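# Weigh and sort three deep-well blocks into nests

## Task

Take each of the three deep-well blocks out of the infeed nest IN and place it according to its weight relative to the batch limits: a light block (below the limits) into reject nest RU, a heavy block (above them) into reject nest RO, and a block inside the limits into pass nest P1 or P2. At the end no nest may hold two or more blocks, every block must lie flat between its nest's locators with its well A1 at the nest corner labelled A1, and each must stay put without the robot supporting it. Finish by releasing the gripper and moving the arms away.

## Robot and tools

Robot: two arms, left_arm and right_arm, each with a parallel gripper. The idle arm may be parked out of the way. Do not let the arms collide or shove each other.

Frame: one scene frame shared by both arms. Origin on the table top midway between the arms; +z up; +x out over the table; left_arm sits on the +y side, right_arm on the -y side. The names do not match image sides. Base mounting plates and the metal frame behind the arms are fixed obstacles. Reported hand positions can be off, more so at long reach.

Gripper axes: fingers point along the gripper's +z; they open and close along its y. end_effector_position is the point between the closed pads, roughly 2 cm short of the fingertips; closing pushes the tips about 10 mm further along +z. Maximum opening is 84 mm, so a block can only be grasped across its width, on the body above its base flange. Pushing a pad down onto a flange can jam it there.

Row format (used by both motion tools): one flat list of 16 numbers covering both arms, always all 16 even if one arm is idle: x, y, z, qw, qx, qy, qz, opening for left_arm, then the same eight for right_arm. x, y, z are an absolute target for that gripper's end_effector_position in metres, scene frame. qw, qx, qy, qz is an absolute target orientation (w first), scene frame. opening is a scale from -1 (closed) to +1 (fully open, 0.084 m). To keep an arm still, resend its exact pose from the last result before it stopped, plus its intended opening; to keep an orientation fixed, repeat the same quaternion rather than copying a drifted reading. Targets more than 0.6 m away from the arm's last reported position along any gripper axis are refused. Each control step the controller clips the commanded pose to within 70 mm and 16 degrees of the measured one; position has priority over orientation.

Tools:
- execute_actions: argument actions is a list holding one item or none. Empty list = just read the state. {"rows": [[16 numbers], ...], "steps": n} runs up to 15 control steps of 1/30 s (default 15); each row lasts one step and the final row repeats to fill the rest. {"steps": n} alone is a wait of up to 300 steps counted from the previous result, including thinking time. Optional pictures (boolean) turns camera images on or off. A refused call sends nothing. After an action an arm continues only to its last clipped pose, so check the result and send the remainder.
- move: target is one 16-number row (absolute poses for both arms, as above); speed is the path top speed in m/s, 0.002 to 0.5, default 0.25 (rotation limited to twice that in rad/s). Both grippers travel straight toward their targets and finish together, over 0.5 to 10 s; longer paths are cut off at 10 s. Opening is applied at the start. Paths ignore obstacles and the other arm; grippers lag, stray and can overshoot speed, especially with a nearly straight arm. Faster contact and targets set deeper past contact press harder. The result adds a move: line with the ending (done, off_target, moving, held, fault) and limits (paced = pose clipped; held = some steps blocked, after which the arm may jump fast), plus each gripper's distance to its target.
- wait: seconds 0 to 10; the robot gets no new command.
- zoom_image: camera (cam_high, cam_low, cam_left_wrist, cam_right_wrist) and region [x0, y0, x1, y1] in pixels of the full 672x504 image, origin top-left, at most 504x504.
- finished_scene: scene number; ends the scene irreversibly and grades it.

Results: the state line lists per arm the gripper position, quaternion and velocities. grip_measured is the measured finger opening on the opening scale; to hold a part keep commanding clearly below it (lower squeezes harder, ~24 N per pad max). Hand target shows where the controller is driving each gripper. HELD marks steps not sent; pose unreachable means a clearance check altered or blocked that arm's command; too close treats a plate and its half of the frame as part of that arm. Joint torques are raw drive outputs with offsets and noise.

Faults: if a joint's contact torque hits its load limit (waist and shoulder 47, elbow and forearm roll 28.2, wrist pitch and wrist roll 18.8 N m, held weight included) the arm backs off and freezes for 10 s. Holding loads heats motors: warning from 65 °C, brakes at 80 °C until cooled. Joint ranges (rad): waist ±6.283, shoulder -2.059 to 2.094, elbow -3.927 to 0.192, forearm roll ±6.283, wrist pitch -1.693 to 3.142, wrist roll ±6.283.

Procedure: locate IN, CW, RU, RO, P1, P2 with cameras. Pick one block, set it on the check-weigher CW platform and release; shortly a front lamp shows amber UNDER, green ACCEPT or red OVER. Regrip and place it in the matching nest, flat, inside the locators, cut-off corner (well A1) at the nest's A1 mark. Repeat for all three, one block per nest. Parts may be briefly tugged or pushed by disturbances. Avoid drops, slams, hard pushes and anything leaving the table. Finally open the gripper and retract both arms.

Each tool is called after "Emit:" as name(argument=value, ...) on one line, values as JSON.

## Session

Emit:
execute_actions(actions=[])

Scene clock: 0.00 s of 12600.00 s.
left_arm: end_effector_position=(+0.3492, +0.6331, +0.3830) grip_measured=+1.00 end_effector_quat_wxyz=(+0.521, +0.652, -0.543, -0.087) end_effector_velocity=(-0.000, +0.000, -0.000) end_effector_angular_velocity=(+0.001, +0.001, +0.001) | right_arm: end_effector_position=(+0.5472, -0.7476, +0.3151) grip_measured=+1.00 end_effector_quat_wxyz=(+0.512, +0.140, +0.797, -0.288) end_effector_velocity=(+0.000, +0.001, +0.000) end_effector_angular_velocity=(+0.001, +0.000, +0.002)
Joint positions: left_arm=[ 0.797 -0.306 -1.71   0.184  2.226  2.199  0.084] | right_arm=[-0.589 -0.919 -0.47   3.219  0.752 -0.627  0.084]
Joint velocities: left_arm=[ 0.001  0.     0.     0.    -0.    -0.001 -0.   ] | right_arm=[ 0.001 -0.     0.    -0.001 -0.001 -0.     0.   ]
Joint torques (N m, as the arm reports them, + toward a larger angle): no reading
Motor temperatures (°C, as the motors report them): left_arm=[28 29 32 29 35 34] | right_arm=[28 33 32 33 35 33]
Hand target (left_arm): +0.349, +0.633, +0.383; +0.521, +0.652, -0.543, -0.087
Hand target (right_arm): +0.547, -0.748, +0.315; +0.512, +0.140, +0.797, -0.288

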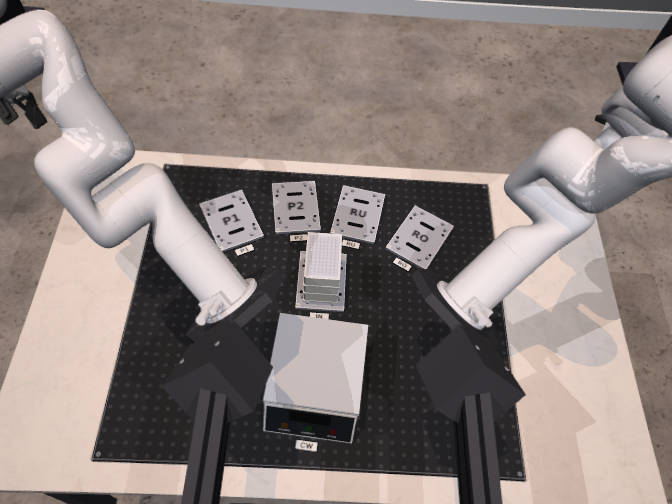

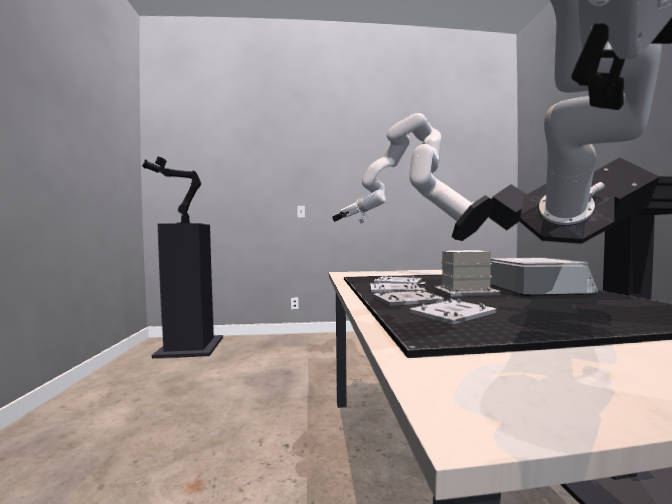

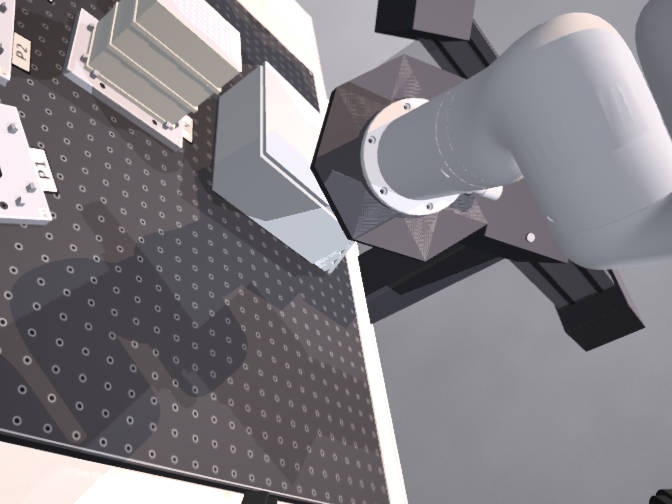

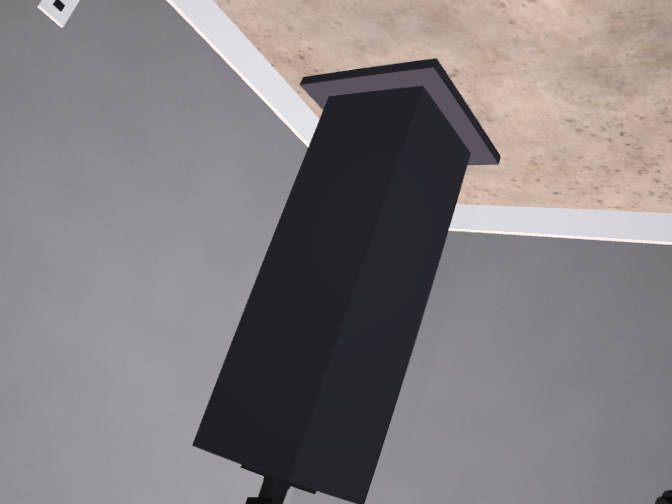

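Emit:
zoom_image(camera="cam_high", region=[180, 170, 480, 330])

Region (180, 170, 480, 330) of cam_high's 672x504 image, scaled by 1.680, with more detail than that image has; it fills the top 269 rows of this view, and the rest is white.

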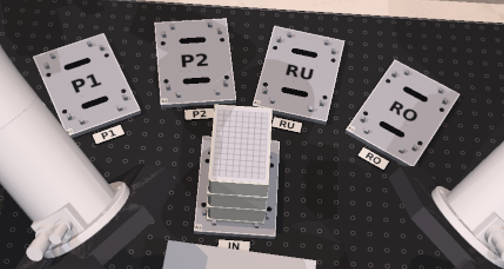

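Emit:
move(target=[0.2,0.03,0.40,0,1,0,0,1,0.5472,-0.7476,0.3151,0.512,0.140,0.797,-0.288,1])

Scene clock: 26.43 s of 12600.00 s.
left_arm: end_effector_position=(+0.2076, +0.1103, +0.4041) grip_measured=+1.00 end_effector_quat_wxyz=(+0.452, +0.877, -0.159, -0.021) end_effector_velocity=(-0.001, -0.001, -0.001) end_effector_angular_velocity=(+0.002, -0.001, -0.002) | right_arm: end_effector_position=(+0.5472, -0.7476, +0.3151) grip_measured=+1.00 end_effector_quat_wxyz=(+0.512, +0.140, +0.797, -0.288) end_effector_velocity=(+0.001, +0.000, +0.000) end_effector_angular_velocity=(-0.001, -0.001, +0.002)
Joint positions: left_arm=[-1.168 -1.74   0.168  0.187  1.263 -0.663  0.084] | right_arm=[-0.589 -0.919 -0.47   3.22   0.752 -0.63   0.084]
Joint velocities: left_arm=[-0.001  0.002  0.002  0.001 -0.001 -0.     0.   ] | right_arm=[ 0.001 -0.     0.    -0.002  0.001  0.    -0.   ]
Joint torques (N m, as the arm reports them, + toward a larger angle): left_arm=[  2.21   3.84 -12.11  -0.98  -2.69   0.07] | right_arm=[  0.89 -15.11 -12.06  -0.81   0.89  -0.34]
Motor temperatures (°C, as the motors report them): left_arm=[28 30 35 29 35 34] | right_arm=[28 33 34 33 35 33]
Hand target (left_arm): +0.207, +0.110, +0.404; +0.452, +0.877, -0.159, -0.021
Hand target (right_arm): +0.547, -0.748, +0.315; +0.512, +0.140, +0.797, -0.288
Off the commanded pose (left_arm): 0.081 m, 57 deg; position and orientation clipped at the last step of the last action.
Off the commanded pose (right_arm): 0.000 m, 0 deg.
After step 90, 19.67 s passed at rest.
move: held (left_arm); limits=paced,held; held on 12 of 113 steps (left_arm), including the last (left_arm)
pose unreachable (left arm): on one or more control steps of this call this arm could not follow its commanded pose, so it was not sent that pose on those steps. On the call's last step it was still not sent that pose. It may still have moved: this result reports where it is.
cause: the commanded pose would bring two parts of the arm too close to each other (joints 2 (shoulder) to 4 (forearm roll) lie between them).
camera_calibration (this result's frames):
cam_left_wrist: T_world_to_cam=[[-0.248855, -0.536576, 0.806323, -0.188244], [-0.952737, 0.285396, -0.104123, 0.272882], [-0.174252, -0.794125, -0.582238, 0.490166], [0, 0, 0, 1]] pos_world=[0.298552, 0.210367, 0.465592]
cam_right_wrist: T_world_to_cam=[[0.489002, 0.801361, -0.344525, 0.469413], [0.456416, 0.101523, 0.883956, -0.381821], [0.743345, -0.589503, -0.316109, -0.615301], [0, 0, 0, 1]] pos_world=[0.402106, -0.700127, 0.304736]

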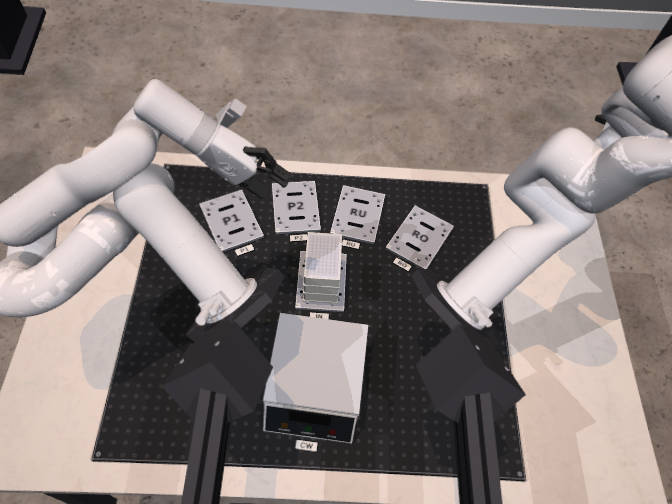

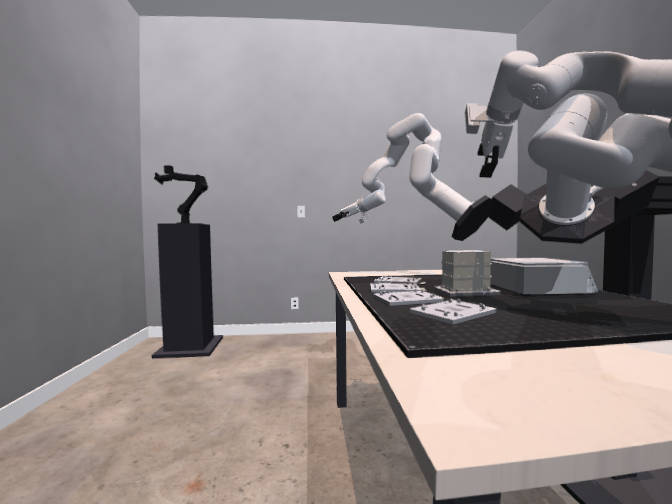

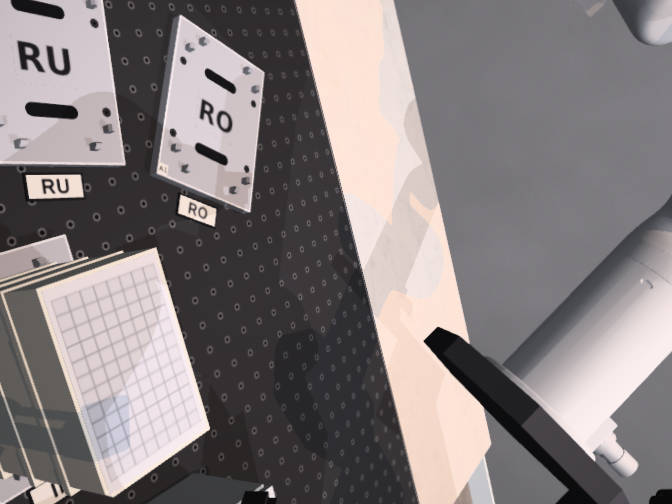

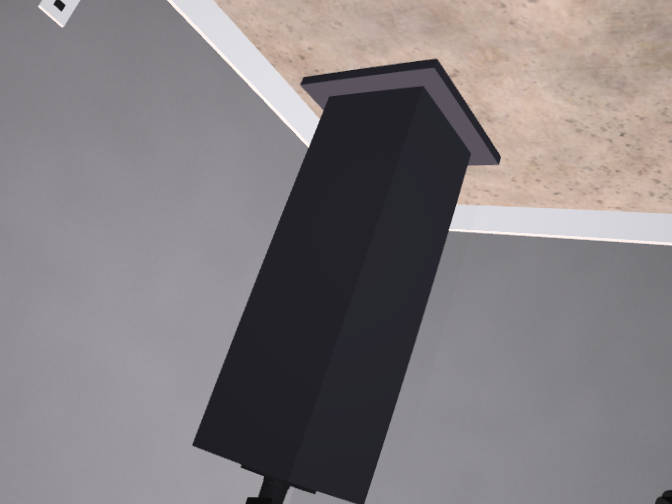

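Folded too tight; unfold via a farther waypoint.

Emit:
move(target=[0.4,-0.15,0.35,0,1,0,0,1,0.5472,-0.7476,0.3151,0.512,0.140,0.797,-0.288,1])

Emit:
move(target=[0.2,0.03,0.33,0,1,0,0,1,0.5472,-0.7476,0.3151,0.512,0.140,0.797,-0.288,1])

Scene clock: 39.43 s of 12600.00 s.
left_arm: end_effector_position=(+0.2157, +0.1018, +0.4029) grip_measured=+1.00 end_effector_quat_wxyz=(+0.444, +0.884, -0.148, -0.011) end_effector_velocity=(+0.000, -0.000, +0.000) end_effector_angular_velocity=(-0.001, -0.001, +0.001) | right_arm: end_effector_position=(+0.5472, -0.7476, +0.3151) grip_measured=+1.00 end_effector_quat_wxyz=(+0.512, +0.140, +0.797, -0.288) end_effector_velocity=(-0.000, -0.000, +0.000) end_effector_angular_velocity=(-0.002, +0.001, +0.000)
Joint positions: left_arm=[-1.167 -1.618  0.159  0.232  1.149 -0.713  0.084] | right_arm=[-0.589 -0.919 -0.47   3.22   0.752 -0.63   0.084]
Joint velocities: left_arm=[-0.     0.     0.     0.    -0.001  0.    -0.   ] | right_arm=[-0.001  0.     0.    -0.001  0.001 -0.001 -0.   ]
Joint torques (N m, as the arm reports them, + toward a larger angle): left_arm=[  2.03   3.57 -13.22  -0.96  -2.74   0.24] | right_arm=[  1.51 -15.02 -11.92  -0.49   0.77  -0.23]
Motor temperatures (°C, as the motors report them): left_arm=[28 30 34 29 35 34] | right_arm=[28 34 35 33 35 33]
Hand target (left_arm): +0.216, +0.102, +0.403; +0.444, +0.884, -0.148, -0.011
Hand target (right_arm): +0.547, -0.748, +0.315; +0.512, +0.140, +0.797, -0.288
Off the commanded pose (left_arm): 0.317 m, 56 deg; position and orientation clipped at the last step of the last action.
Off the commanded pose (right_arm): 0.000 m, 0 deg.
After step 90, 7.67 s passed at rest.
move: held (left_arm); limits=paced,held; held on 57 of 70 steps (left_arm), including the last (left_arm)
pose unreachable (left arm): on one or more control steps of this call this arm could not follow its commanded pose, so it was not sent that pose on those steps. On the call's last step it was still not sent that pose. It may still have moved: this result reports where it is.
cause: the commanded pose would bring two parts of the arm too close to each other (joints 2 (shoulder) to 4 (forearm roll) lie between them).
camera_calibration (this result's frames):
cam_left_wrist: T_world_to_cam=[[-0.240262, -0.558611, 0.793869, -0.184366], [-0.959905, 0.258396, -0.108691, 0.289073], [-0.144417, -0.788153, -0.598296, 0.48356], [0, 0, 0, 1]] pos_world=[0.303021, 0.203435, 0.467094]
cam_right_wrist: T_world_to_cam=[[0.488998, 0.801361, -0.344532, 0.469416], [0.456419, 0.10153, 0.883953, -0.381819], [0.743345, -0.589502, -0.316109, -0.6153], [0, 0, 0, 1]] pos_world=[0.402107, -0.700127, 0.304737]

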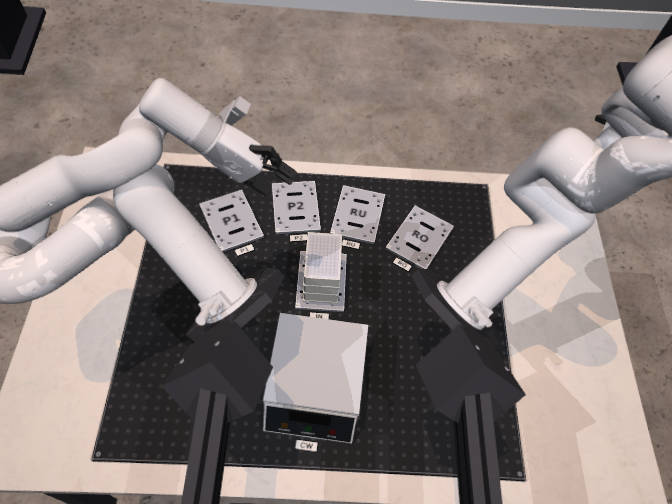

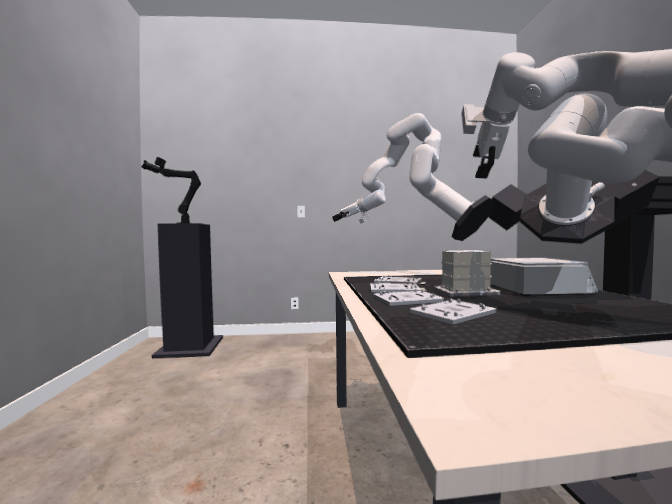

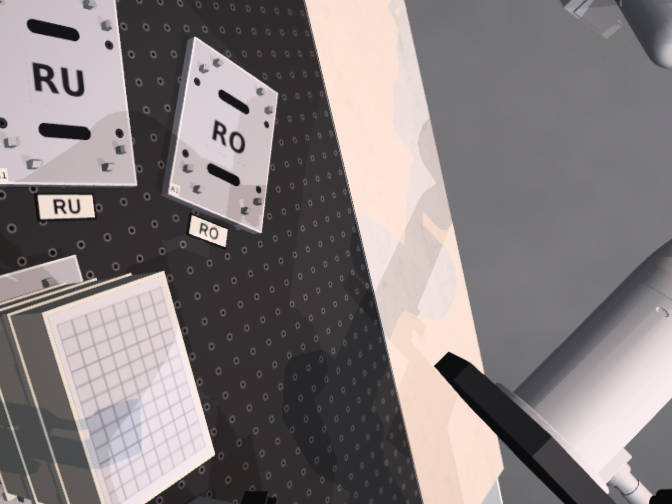

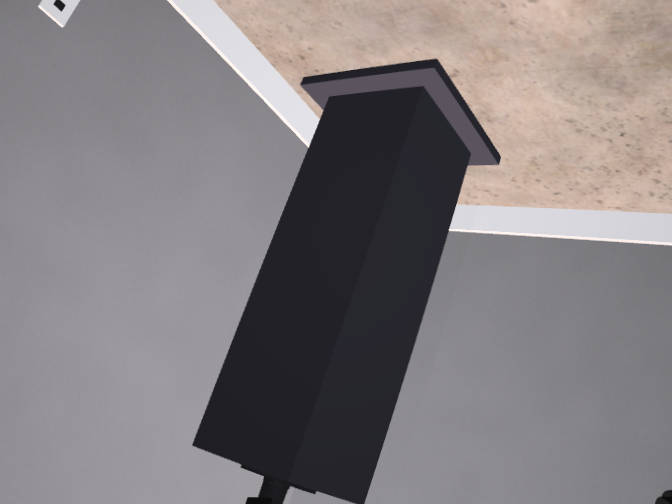

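Scene clock: 41.93 s of 12600.00 s.
left_arm: end_effector_position=(+0.2155, +0.1003, +0.4013) grip_measured=+1.00 end_effector_quat_wxyz=(+0.436, +0.888, -0.144, -0.011) end_effector_velocity=(+0.000, -0.000, +0.000) end_effector_angular_velocity=(-0.001, +0.000, +0.001) | right_arm: end_effector_position=(+0.5472, -0.7476, +0.3151) grip_measured=+1.00 end_effector_quat_wxyz=(+0.512, +0.140, +0.797, -0.288) end_effector_velocity=(-0.000, -0.001, +0.000) end_effector_angular_velocity=(-0.001, -0.001, -0.002)
Joint positions: left_arm=[-1.182 -1.582  0.155  0.257  1.132 -0.752  0.084] | right_arm=[-0.589 -0.919 -0.47   3.22   0.752 -0.63   0.084]
Joint velocities: left_arm=[ 0.    -0.     0.    -0.    -0.001 -0.     0.   ] | right_arm=[-0.002 -0.    -0.     0.     0.001  0.001  0.   ]
Joint torques (N m, as the arm reports them, + toward a larger angle): left_arm=[  1.65   3.78 -13.32  -0.92  -2.84   0.04] | right_arm=[  0.71 -15.3  -12.19  -0.96   0.76  -0.15]
Motor temperatures (°C, as the motors report them): left_arm=[28 30 34 29 35 34] | right_arm=[28 34 35 33 35 33]
Hand target (left_arm): +0.216, +0.100, +0.401; +0.436, +0.888, -0.144, -0.011
Hand target (right_arm): +0.547, -0.748, +0.315; +0.512, +0.140, +0.797, -0.288
Off the commanded pose (left_arm): 0.101 m, 55 deg; position and orientation clipped at the last step of the last action.
Off the commanded pose (right_arm): 0.000 m, 0 deg.
move: held (left_arm); limits=paced,held; held on 61 of 68 steps (left_arm), including the last (left_arm)
pose unreachable (left arm): on one or more control steps of this call this arm could not follow its commanded pose, so it was not sent that pose on those steps. On the call's last step it was still not sent that pose. It may still have moved: this result reports where it is.
cause: the commanded pose would bring two parts of the arm too close to each other (joints 2 (shoulder) to 4 (forearm roll) lie between them).
camera_calibration (this result's frames):
cam_left_wrist: T_world_to_cam=[[-0.236359, -0.574317, 0.783769, -0.17928], [-0.961859, 0.252608, -0.104963, 0.288597], [-0.137704, -0.778684, -0.612118, 0.484517], [0, 0, 0, 1]] pos_world=[0.301936, 0.20142, 0.467387]
cam_right_wrist: T_world_to_cam=[[0.488998, 0.801361, -0.344532, 0.469416], [0.456419, 0.10153, 0.883953, -0.381818], [0.743346, -0.589502, -0.316109, -0.6153], [0, 0, 0, 1]] pos_world=[0.402107, -0.700127, 0.304737]

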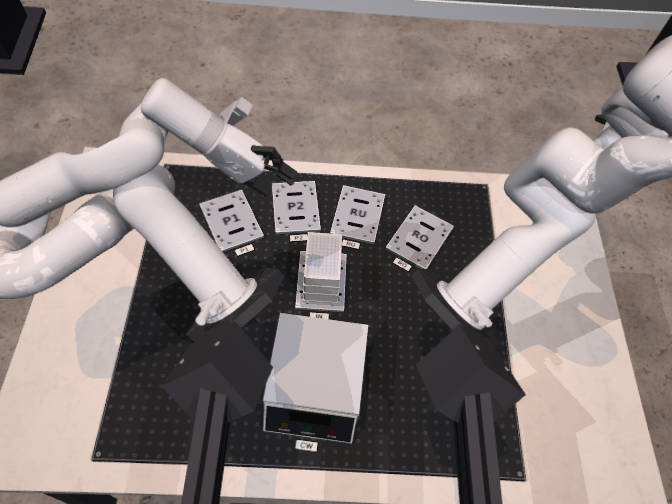

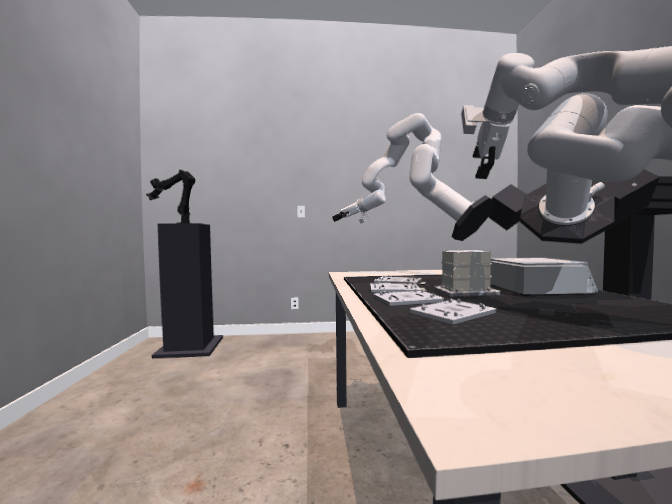

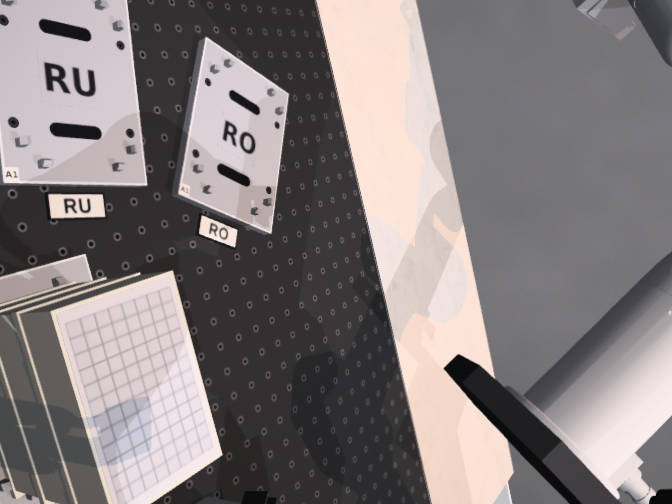

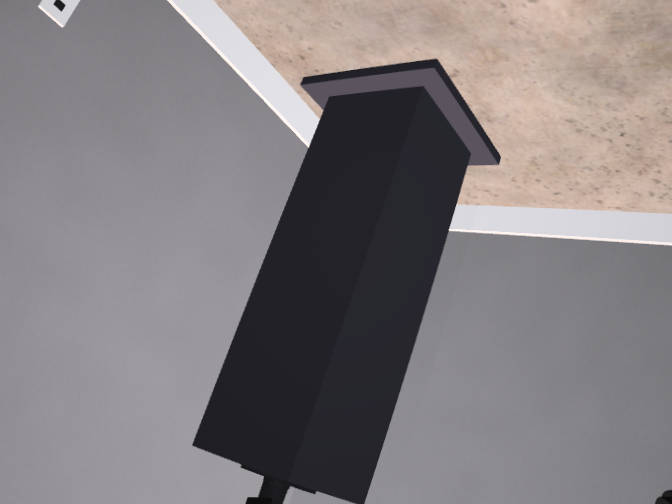

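Move the wrist away from the shoulder (up/forward) keeping orientation.

Emit:
move(target=[0.4,0.05,0.55,0.436,0.888,-0.144,-0.011,1,0.5472,-0.7476,0.3151,0.512,0.140,0.797,-0.288,1])

Emit:
move(target=[0.4,-0.05,0.4,0,1,0,0,1,0.5472,-0.7476,0.3151,0.512,0.140,0.797,-0.288,1])

Emit:
move(target=[0.2,0.03,0.33,0,1,0,0,1,0.5472,-0.7476,0.3151,0.512,0.140,0.797,-0.288,1])

Scene clock: 63.00 s of 12600.00 s.
left_arm: end_effector_position=(+0.3993, +0.0498, +0.5502) grip_measured=+1.00 end_effector_quat_wxyz=(+0.437, +0.888, -0.144, -0.011) end_effector_velocity=(+0.002, -0.001, +0.001) end_effector_angular_velocity=(+0.006, +0.003, -0.004) | right_arm: end_effector_position=(+0.5472, -0.7476, +0.3151) grip_measured=+1.00 end_effector_quat_wxyz=(+0.512, +0.140, +0.797, -0.288) end_effector_velocity=(+0.000, +0.001, +0.000) end_effector_angular_velocity=(-0.000, -0.000, +0.002)
Joint positions: left_arm=[-1.098 -0.522 -0.699  0.26   0.911 -0.72   0.084] | right_arm=[-0.589 -0.919 -0.47   3.22   0.752 -0.63   0.084]
Joint velocities: left_arm=[ 0.     0.014 -0.017 -0.002  0.011  0.001  0.   ] | right_arm=[ 0.002  0.     0.    -0.001  0.    -0.001 -0.   ]
Joint torques (N m, as the arm reports them, + toward a larger angle): left_arm=[ -7.93  -3.09 -14.65  -0.72  -2.76   0.2 ] | right_arm=[  1.13 -15.02 -12.52  -0.49   0.63  -0.1 ]
Motor temperatures (°C, as the motors report them): left_arm=[28 29 34 29 35 34] | right_arm=[28 34 35 33 35 33]
Hand target (left_arm): +0.399, +0.050, +0.550; +0.436, +0.888, -0.144, -0.011
Hand target (right_arm): +0.547, -0.748, +0.315; +0.512, +0.140, +0.797, -0.288
Off the commanded pose (left_arm): 0.001 m, 0 deg.
Off the commanded pose (right_arm): 0.000 m, 0 deg.
After step 90, 15.93 s passed at rest.
move: done; limits=paced
camera_calibration (this result's frames):
cam_left_wrist: T_world_to_cam=[[-0.236078, -0.573525, 0.784434, -0.282064], [-0.961861, 0.252699, -0.104719, 0.493591], [-0.138167, -0.779239, -0.611308, 0.561384], [0, 0, 0, 1]] pos_world=[0.485741, 0.150951, 0.616128]
cam_right_wrist: T_world_to_cam=[[0.488998, 0.801361, -0.344532, 0.469416], [0.45642, 0.10153, 0.883953, -0.381819], [0.743345, -0.589502, -0.316109, -0.6153], [0, 0, 0, 1]] pos_world=[0.402107, -0.700127, 0.304737]

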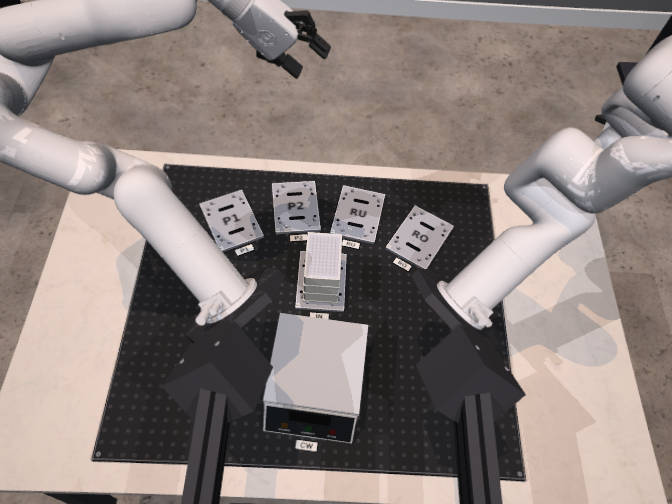

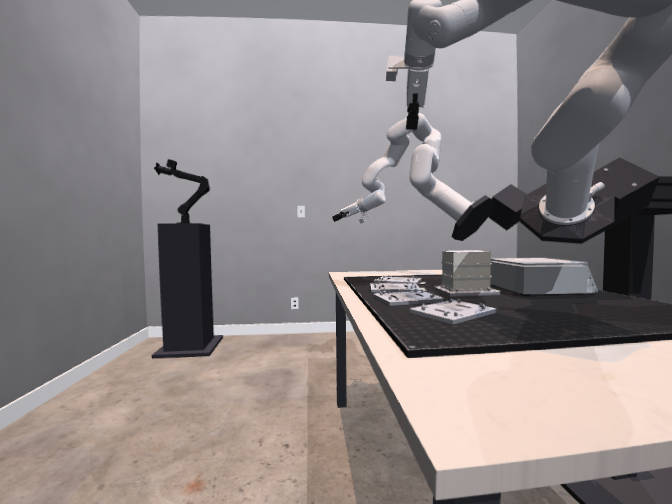

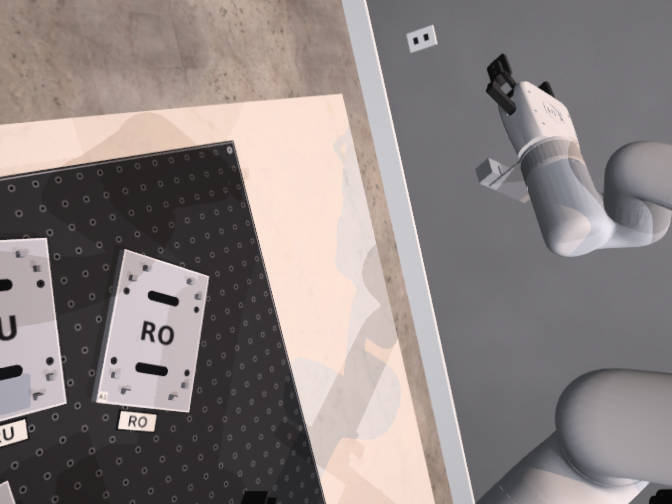

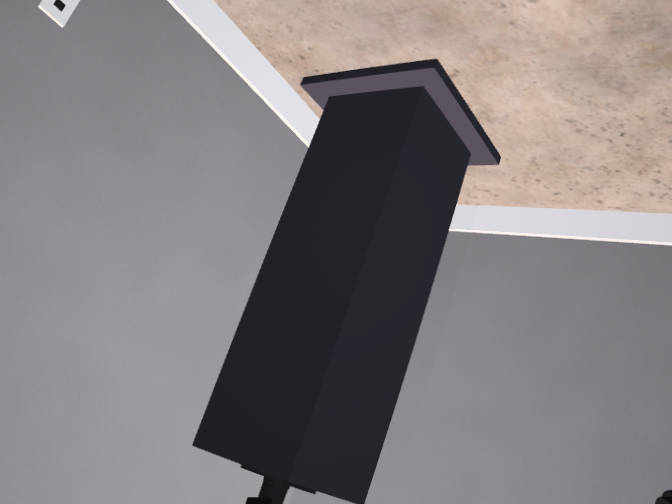

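Scene clock: 65.50 s of 12600.00 s.
left_arm: end_effector_position=(+0.4005, -0.0497, +0.4007) grip_measured=+1.00 end_effector_quat_wxyz=(+0.001, +1.000, -0.000, -0.001) end_effector_velocity=(-0.000, -0.001, -0.002) end_effector_angular_velocity=(+0.015, +0.003, +0.002) | right_arm: end_effector_position=(+0.5472, -0.7476, +0.3151) grip_measured=+1.00 end_effector_quat_wxyz=(+0.512, +0.140, +0.797, -0.288) end_effector_velocity=(+0.000, +0.000, +0.000) end_effector_angular_velocity=(+0.001, -0.001, -0.000)
Joint positions: left_arm=[-1.182  0.373 -1.186  0.767  1.419 -1.547  0.084] | right_arm=[-0.589 -0.919 -0.47   3.22   0.752 -0.63   0.084]
Joint velocities: left_arm=[ 0.001  0.016 -0.014 -0.002  0.013 -0.003 -0.   ] | right_arm=[ 0.001 -0.    -0.     0.001 -0.     0.    -0.   ]
Joint torques (N m, as the arm reports them, + toward a larger angle): left_arm=[-18.31 -19.55 -15.39  -0.37  -2.43   0.01] | right_arm=[  1.46 -15.4  -11.92  -0.59   1.06  -0.25]
Motor temperatures (°C, as the motors report them): left_arm=[28 29 34 29 35 34] | right_arm=[28 34 35 33 35 33]
Hand target (left_arm): +0.400, -0.050, +0.400; +0.000, +1.000, -0.001, -0.001
Hand target (right_arm): +0.547, -0.748, +0.315; +0.512, +0.140, +0.797, -0.288
Off the commanded pose (left_arm): 0.001 m, 0 deg.
Off the commanded pose (right_arm): 0.000 m, 0 deg.
move: done
camera_calibration (this result's frames):
cam_left_wrist: T_world_to_cam=[[0.00868614, -0.999911, 0.0100972, -0.0304162], [-0.999931, -0.0087658, -0.00787283, 0.467725], [0.00796064, -0.0100281, -0.999918, 0.52807], [0, 0, 0, 1]] pos_world=[0.463753, -0.0210179, 0.532016]
cam_right_wrist: T_world_to_cam=[[0.488998, 0.801361, -0.344532, 0.469416], [0.456419, 0.10153, 0.883953, -0.381819], [0.743345, -0.589502, -0.316109, -0.6153], [0, 0, 0, 1]] pos_world=[0.402107, -0.700127, 0.304737]

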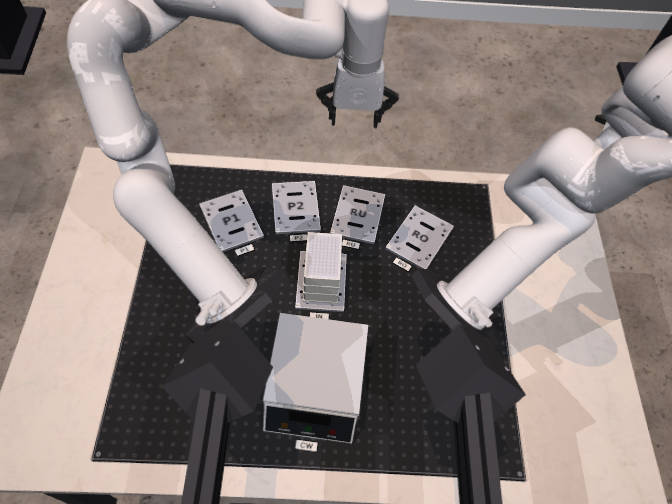

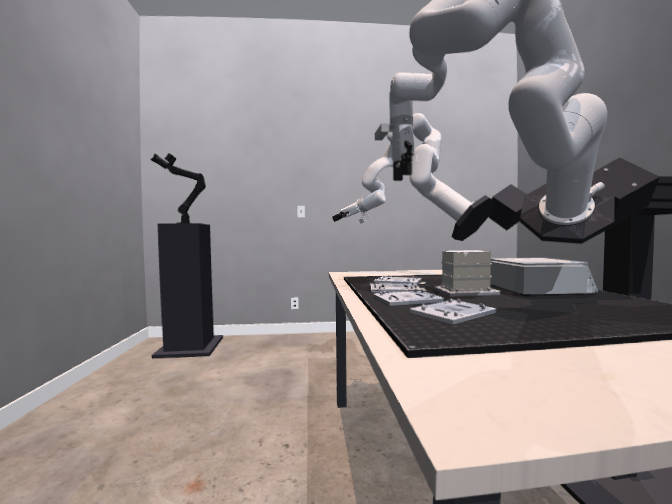

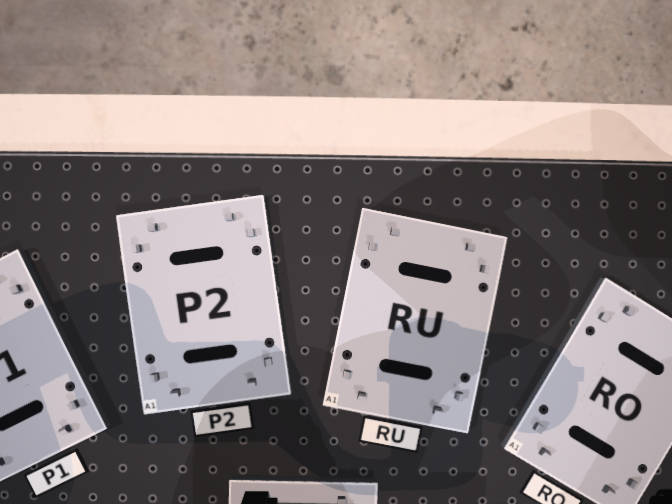

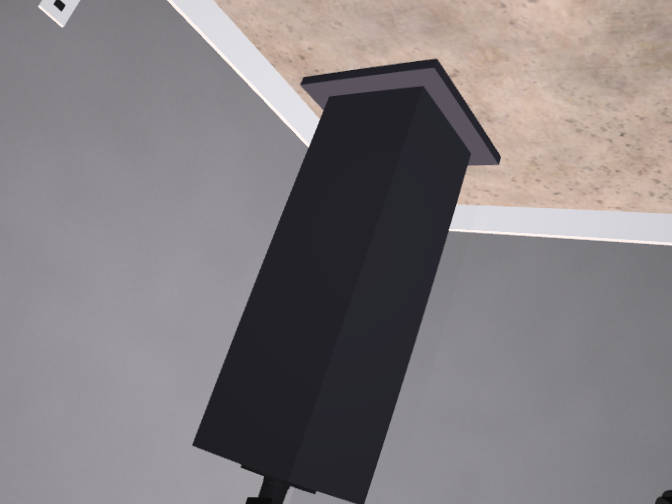

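Scene clock: 67.10 s of 12600.00 s.
left_arm: end_effector_position=(+0.2007, +0.0303, +0.3297) grip_measured=+1.00 end_effector_quat_wxyz=(+0.000, +1.000, -0.000, +0.000) end_effector_velocity=(-0.002, +0.001, -0.000) end_effector_angular_velocity=(+0.001, -0.000, -0.000) | right_arm: end_effector_position=(+0.5472, -0.7476, +0.3151) grip_measured=+1.00 end_effector_quat_wxyz=(+0.512, +0.140, +0.797, -0.288) end_effector_velocity=(-0.000, +0.000, -0.000) end_effector_angular_velocity=(+0.002, +0.001, -0.000)
Joint positions: left_arm=[-1.404  0.147 -0.525  0.688  1.178 -1.943  0.084] | right_arm=[-0.589 -0.919 -0.47   3.22   0.752 -0.63   0.084]
Joint velocities: left_arm=[-0.006 -0.001  0.005 -0.003 -0.001 -0.005 -0.   ] | right_arm=[-0.     0.    -0.     0.001 -0.002  0.001 -0.   ]
Joint torques (N m, as the arm reports them, + toward a larger angle): left_arm=[-10.21 -11.7  -16.8   -0.41  -2.1    0.1 ] | right_arm=[  1.49 -15.32 -12.39  -0.79   0.76  -0.34]
Motor temperatures (°C, as the motors report them): left_arm=[28 29 34 29 35 34] | right_arm=[28 34 35 33 35 33]
Hand target (left_arm): +0.200, +0.030, +0.330; +0.000, +1.000, -0.000, +0.000
Hand target (right_arm): +0.547, -0.748, +0.315; +0.512, +0.140, +0.797, -0.288
Off the commanded pose (left_arm): 0.001 m, 0 deg.
Off the commanded pose (right_arm): 0.000 m, 0 deg.
move: done
camera_calibration (this result's frames):
cam_left_wrist: T_world_to_cam=[[0.0095813, -0.999914, 0.00894223, 0.052218], [-0.999911, -0.00966368, -0.00921572, 0.268573], [0.00930135, -0.00885314, -0.999918, 0.459121], [0, 0, 0, 1]] pos_world=[0.263778, 0.0588736, 0.461091]
cam_right_wrist: T_world_to_cam=[[0.488998, 0.801361, -0.344532, 0.469416], [0.456419, 0.10153, 0.883953, -0.381818], [0.743346, -0.589502, -0.316109, -0.6153], [0, 0, 0, 1]] pos_world=[0.402107, -0.700127, 0.304737]

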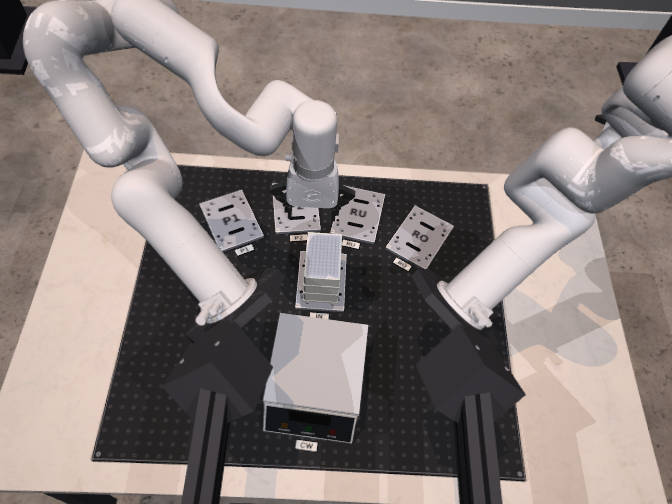

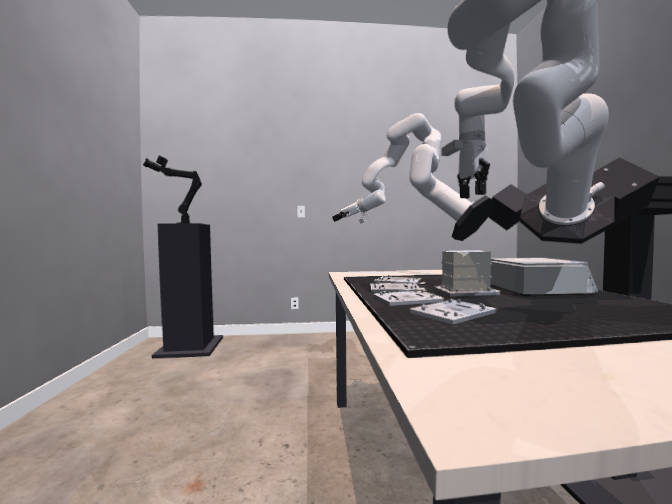

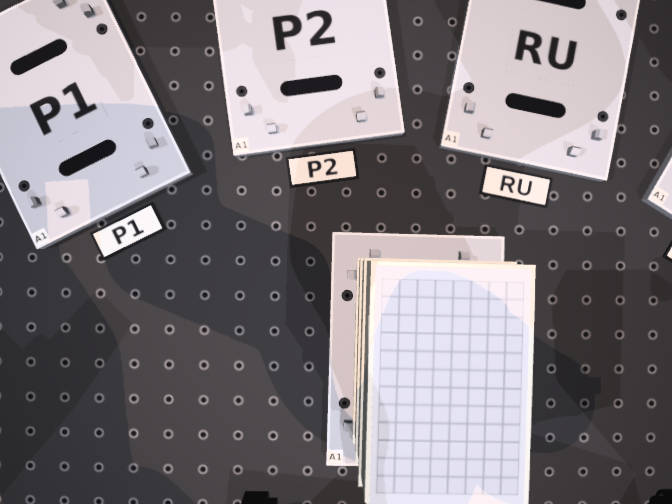

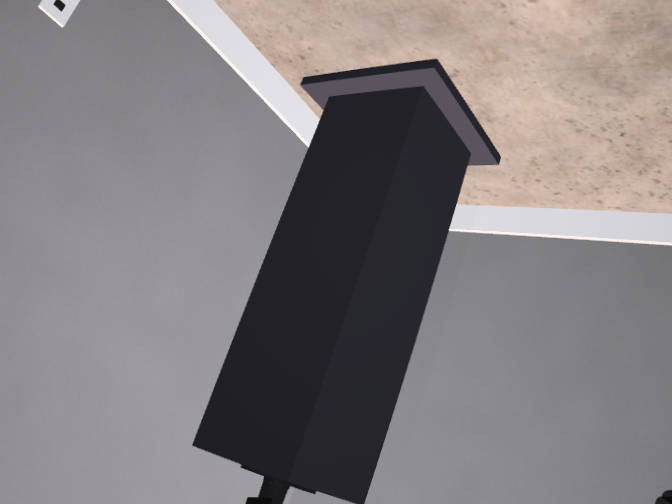

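Emit:
move(target=[0.199,0.0,0.19,0,1,-0.008,0,1,0.5472,-0.7476,0.3151,0.512,0.140,0.797,-0.288,1], speed=0.15)

Scene clock: 82.23 s of 12600.00 s.
left_arm: end_effector_position=(+0.1988, -0.0001, +0.1905) grip_measured=+1.00 end_effector_quat_wxyz=(+0.000, +1.000, -0.008, -0.000) end_effector_velocity=(+0.001, -0.000, -0.002) end_effector_angular_velocity=(+0.002, -0.002, +0.000) | right_arm: end_effector_position=(+0.5472, -0.7476, +0.3151) grip_measured=+1.00 end_effector_quat_wxyz=(+0.512, +0.140, +0.797, -0.288) end_effector_velocity=(-0.000, -0.000, -0.000) end_effector_angular_velocity=(-0.000, +0.000, +0.000)
Joint positions: left_arm=[-1.044  0.516 -0.546  1.181  0.913 -2.194  0.084] | right_arm=[-0.589 -0.919 -0.47   3.22   0.752 -0.63   0.084]
Joint velocities: left_arm=[ 0.006  0.008 -0.004  0.008  0.001 -0.005 -0.   ] | right_arm=[-0.001  0.     0.    -0.001  0.     0.    -0.   ]
Joint torques (N m, as the arm reports them, + toward a larger angle): left_arm=[-13.33 -17.92  -9.71  -0.39  -2.04   0.19] | right_arm=[  1.54 -15.16 -12.15  -0.48   1.06  -0.12]
Motor temperatures (°C, as the motors report them): left_arm=[28 29 35 29 35 34] | right_arm=[28 34 35 33 35 33]
Hand target (left_arm): +0.199, -0.000, +0.190; +0.000, +1.000, -0.008, -0.000
Hand target (right_arm): +0.547, -0.748, +0.315; +0.512, +0.140, +0.797, -0.288
Off the commanded pose (left_arm): 0.001 m, 0 deg.
Off the commanded pose (right_arm): 0.000 m, 0 deg.
After step 90, 10.50 s passed at rest.
move: done
camera_calibration (this result's frames):
cam_left_wrist: T_world_to_cam=[[-0.00718805, -0.999932, 0.00915762, 0.0263648], [-0.999942, 0.00711396, -0.00809767, 0.264848], [0.00803198, -0.00921529, -0.999925, 0.319956], [0, 0, 0, 1]] pos_world=[0.262452, 0.0274274, 0.321836]
cam_right_wrist: T_world_to_cam=[[0.488998, 0.801361, -0.344532, 0.469416], [0.45642, 0.10153, 0.883953, -0.381819], [0.743345, -0.589502, -0.316109, -0.6153], [0, 0, 0, 1]] pos_world=[0.402107, -0.700127, 0.304737]

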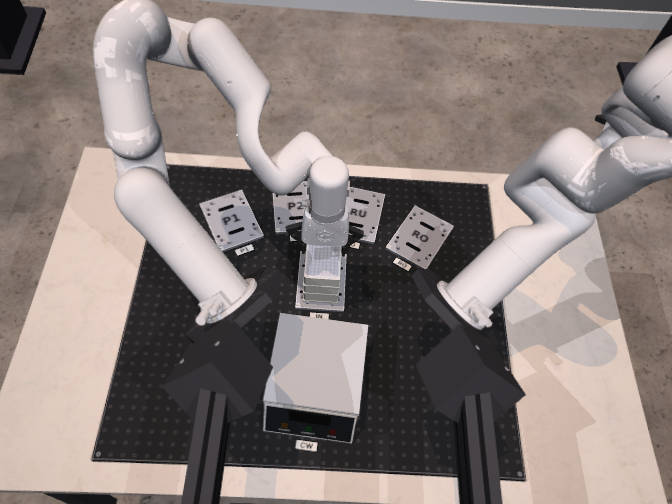

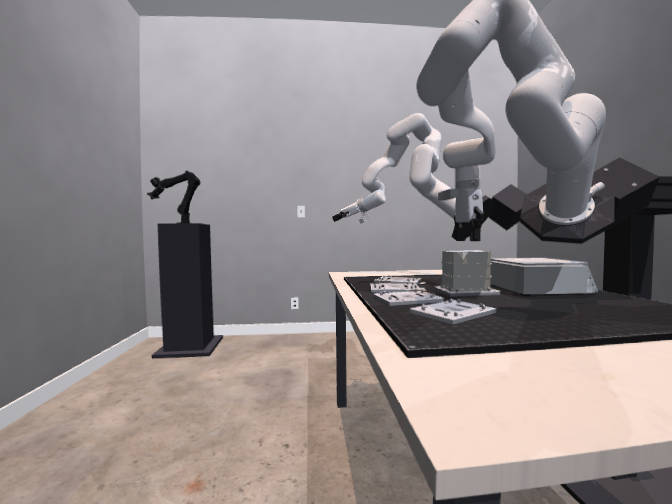

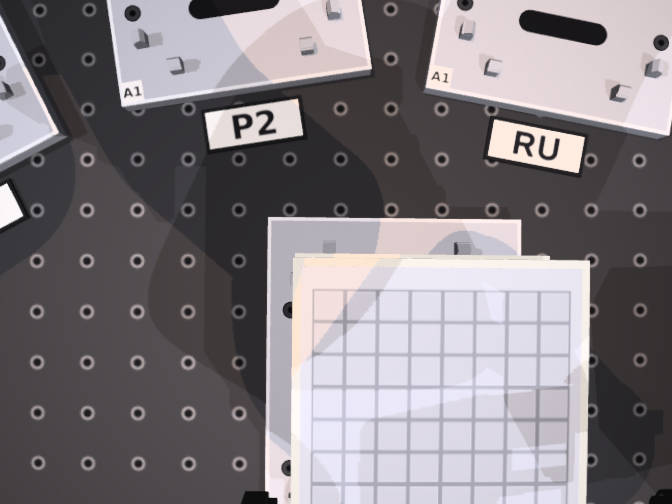

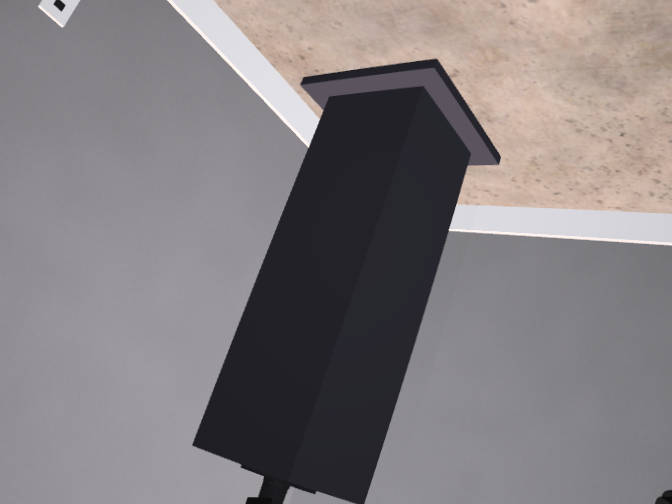

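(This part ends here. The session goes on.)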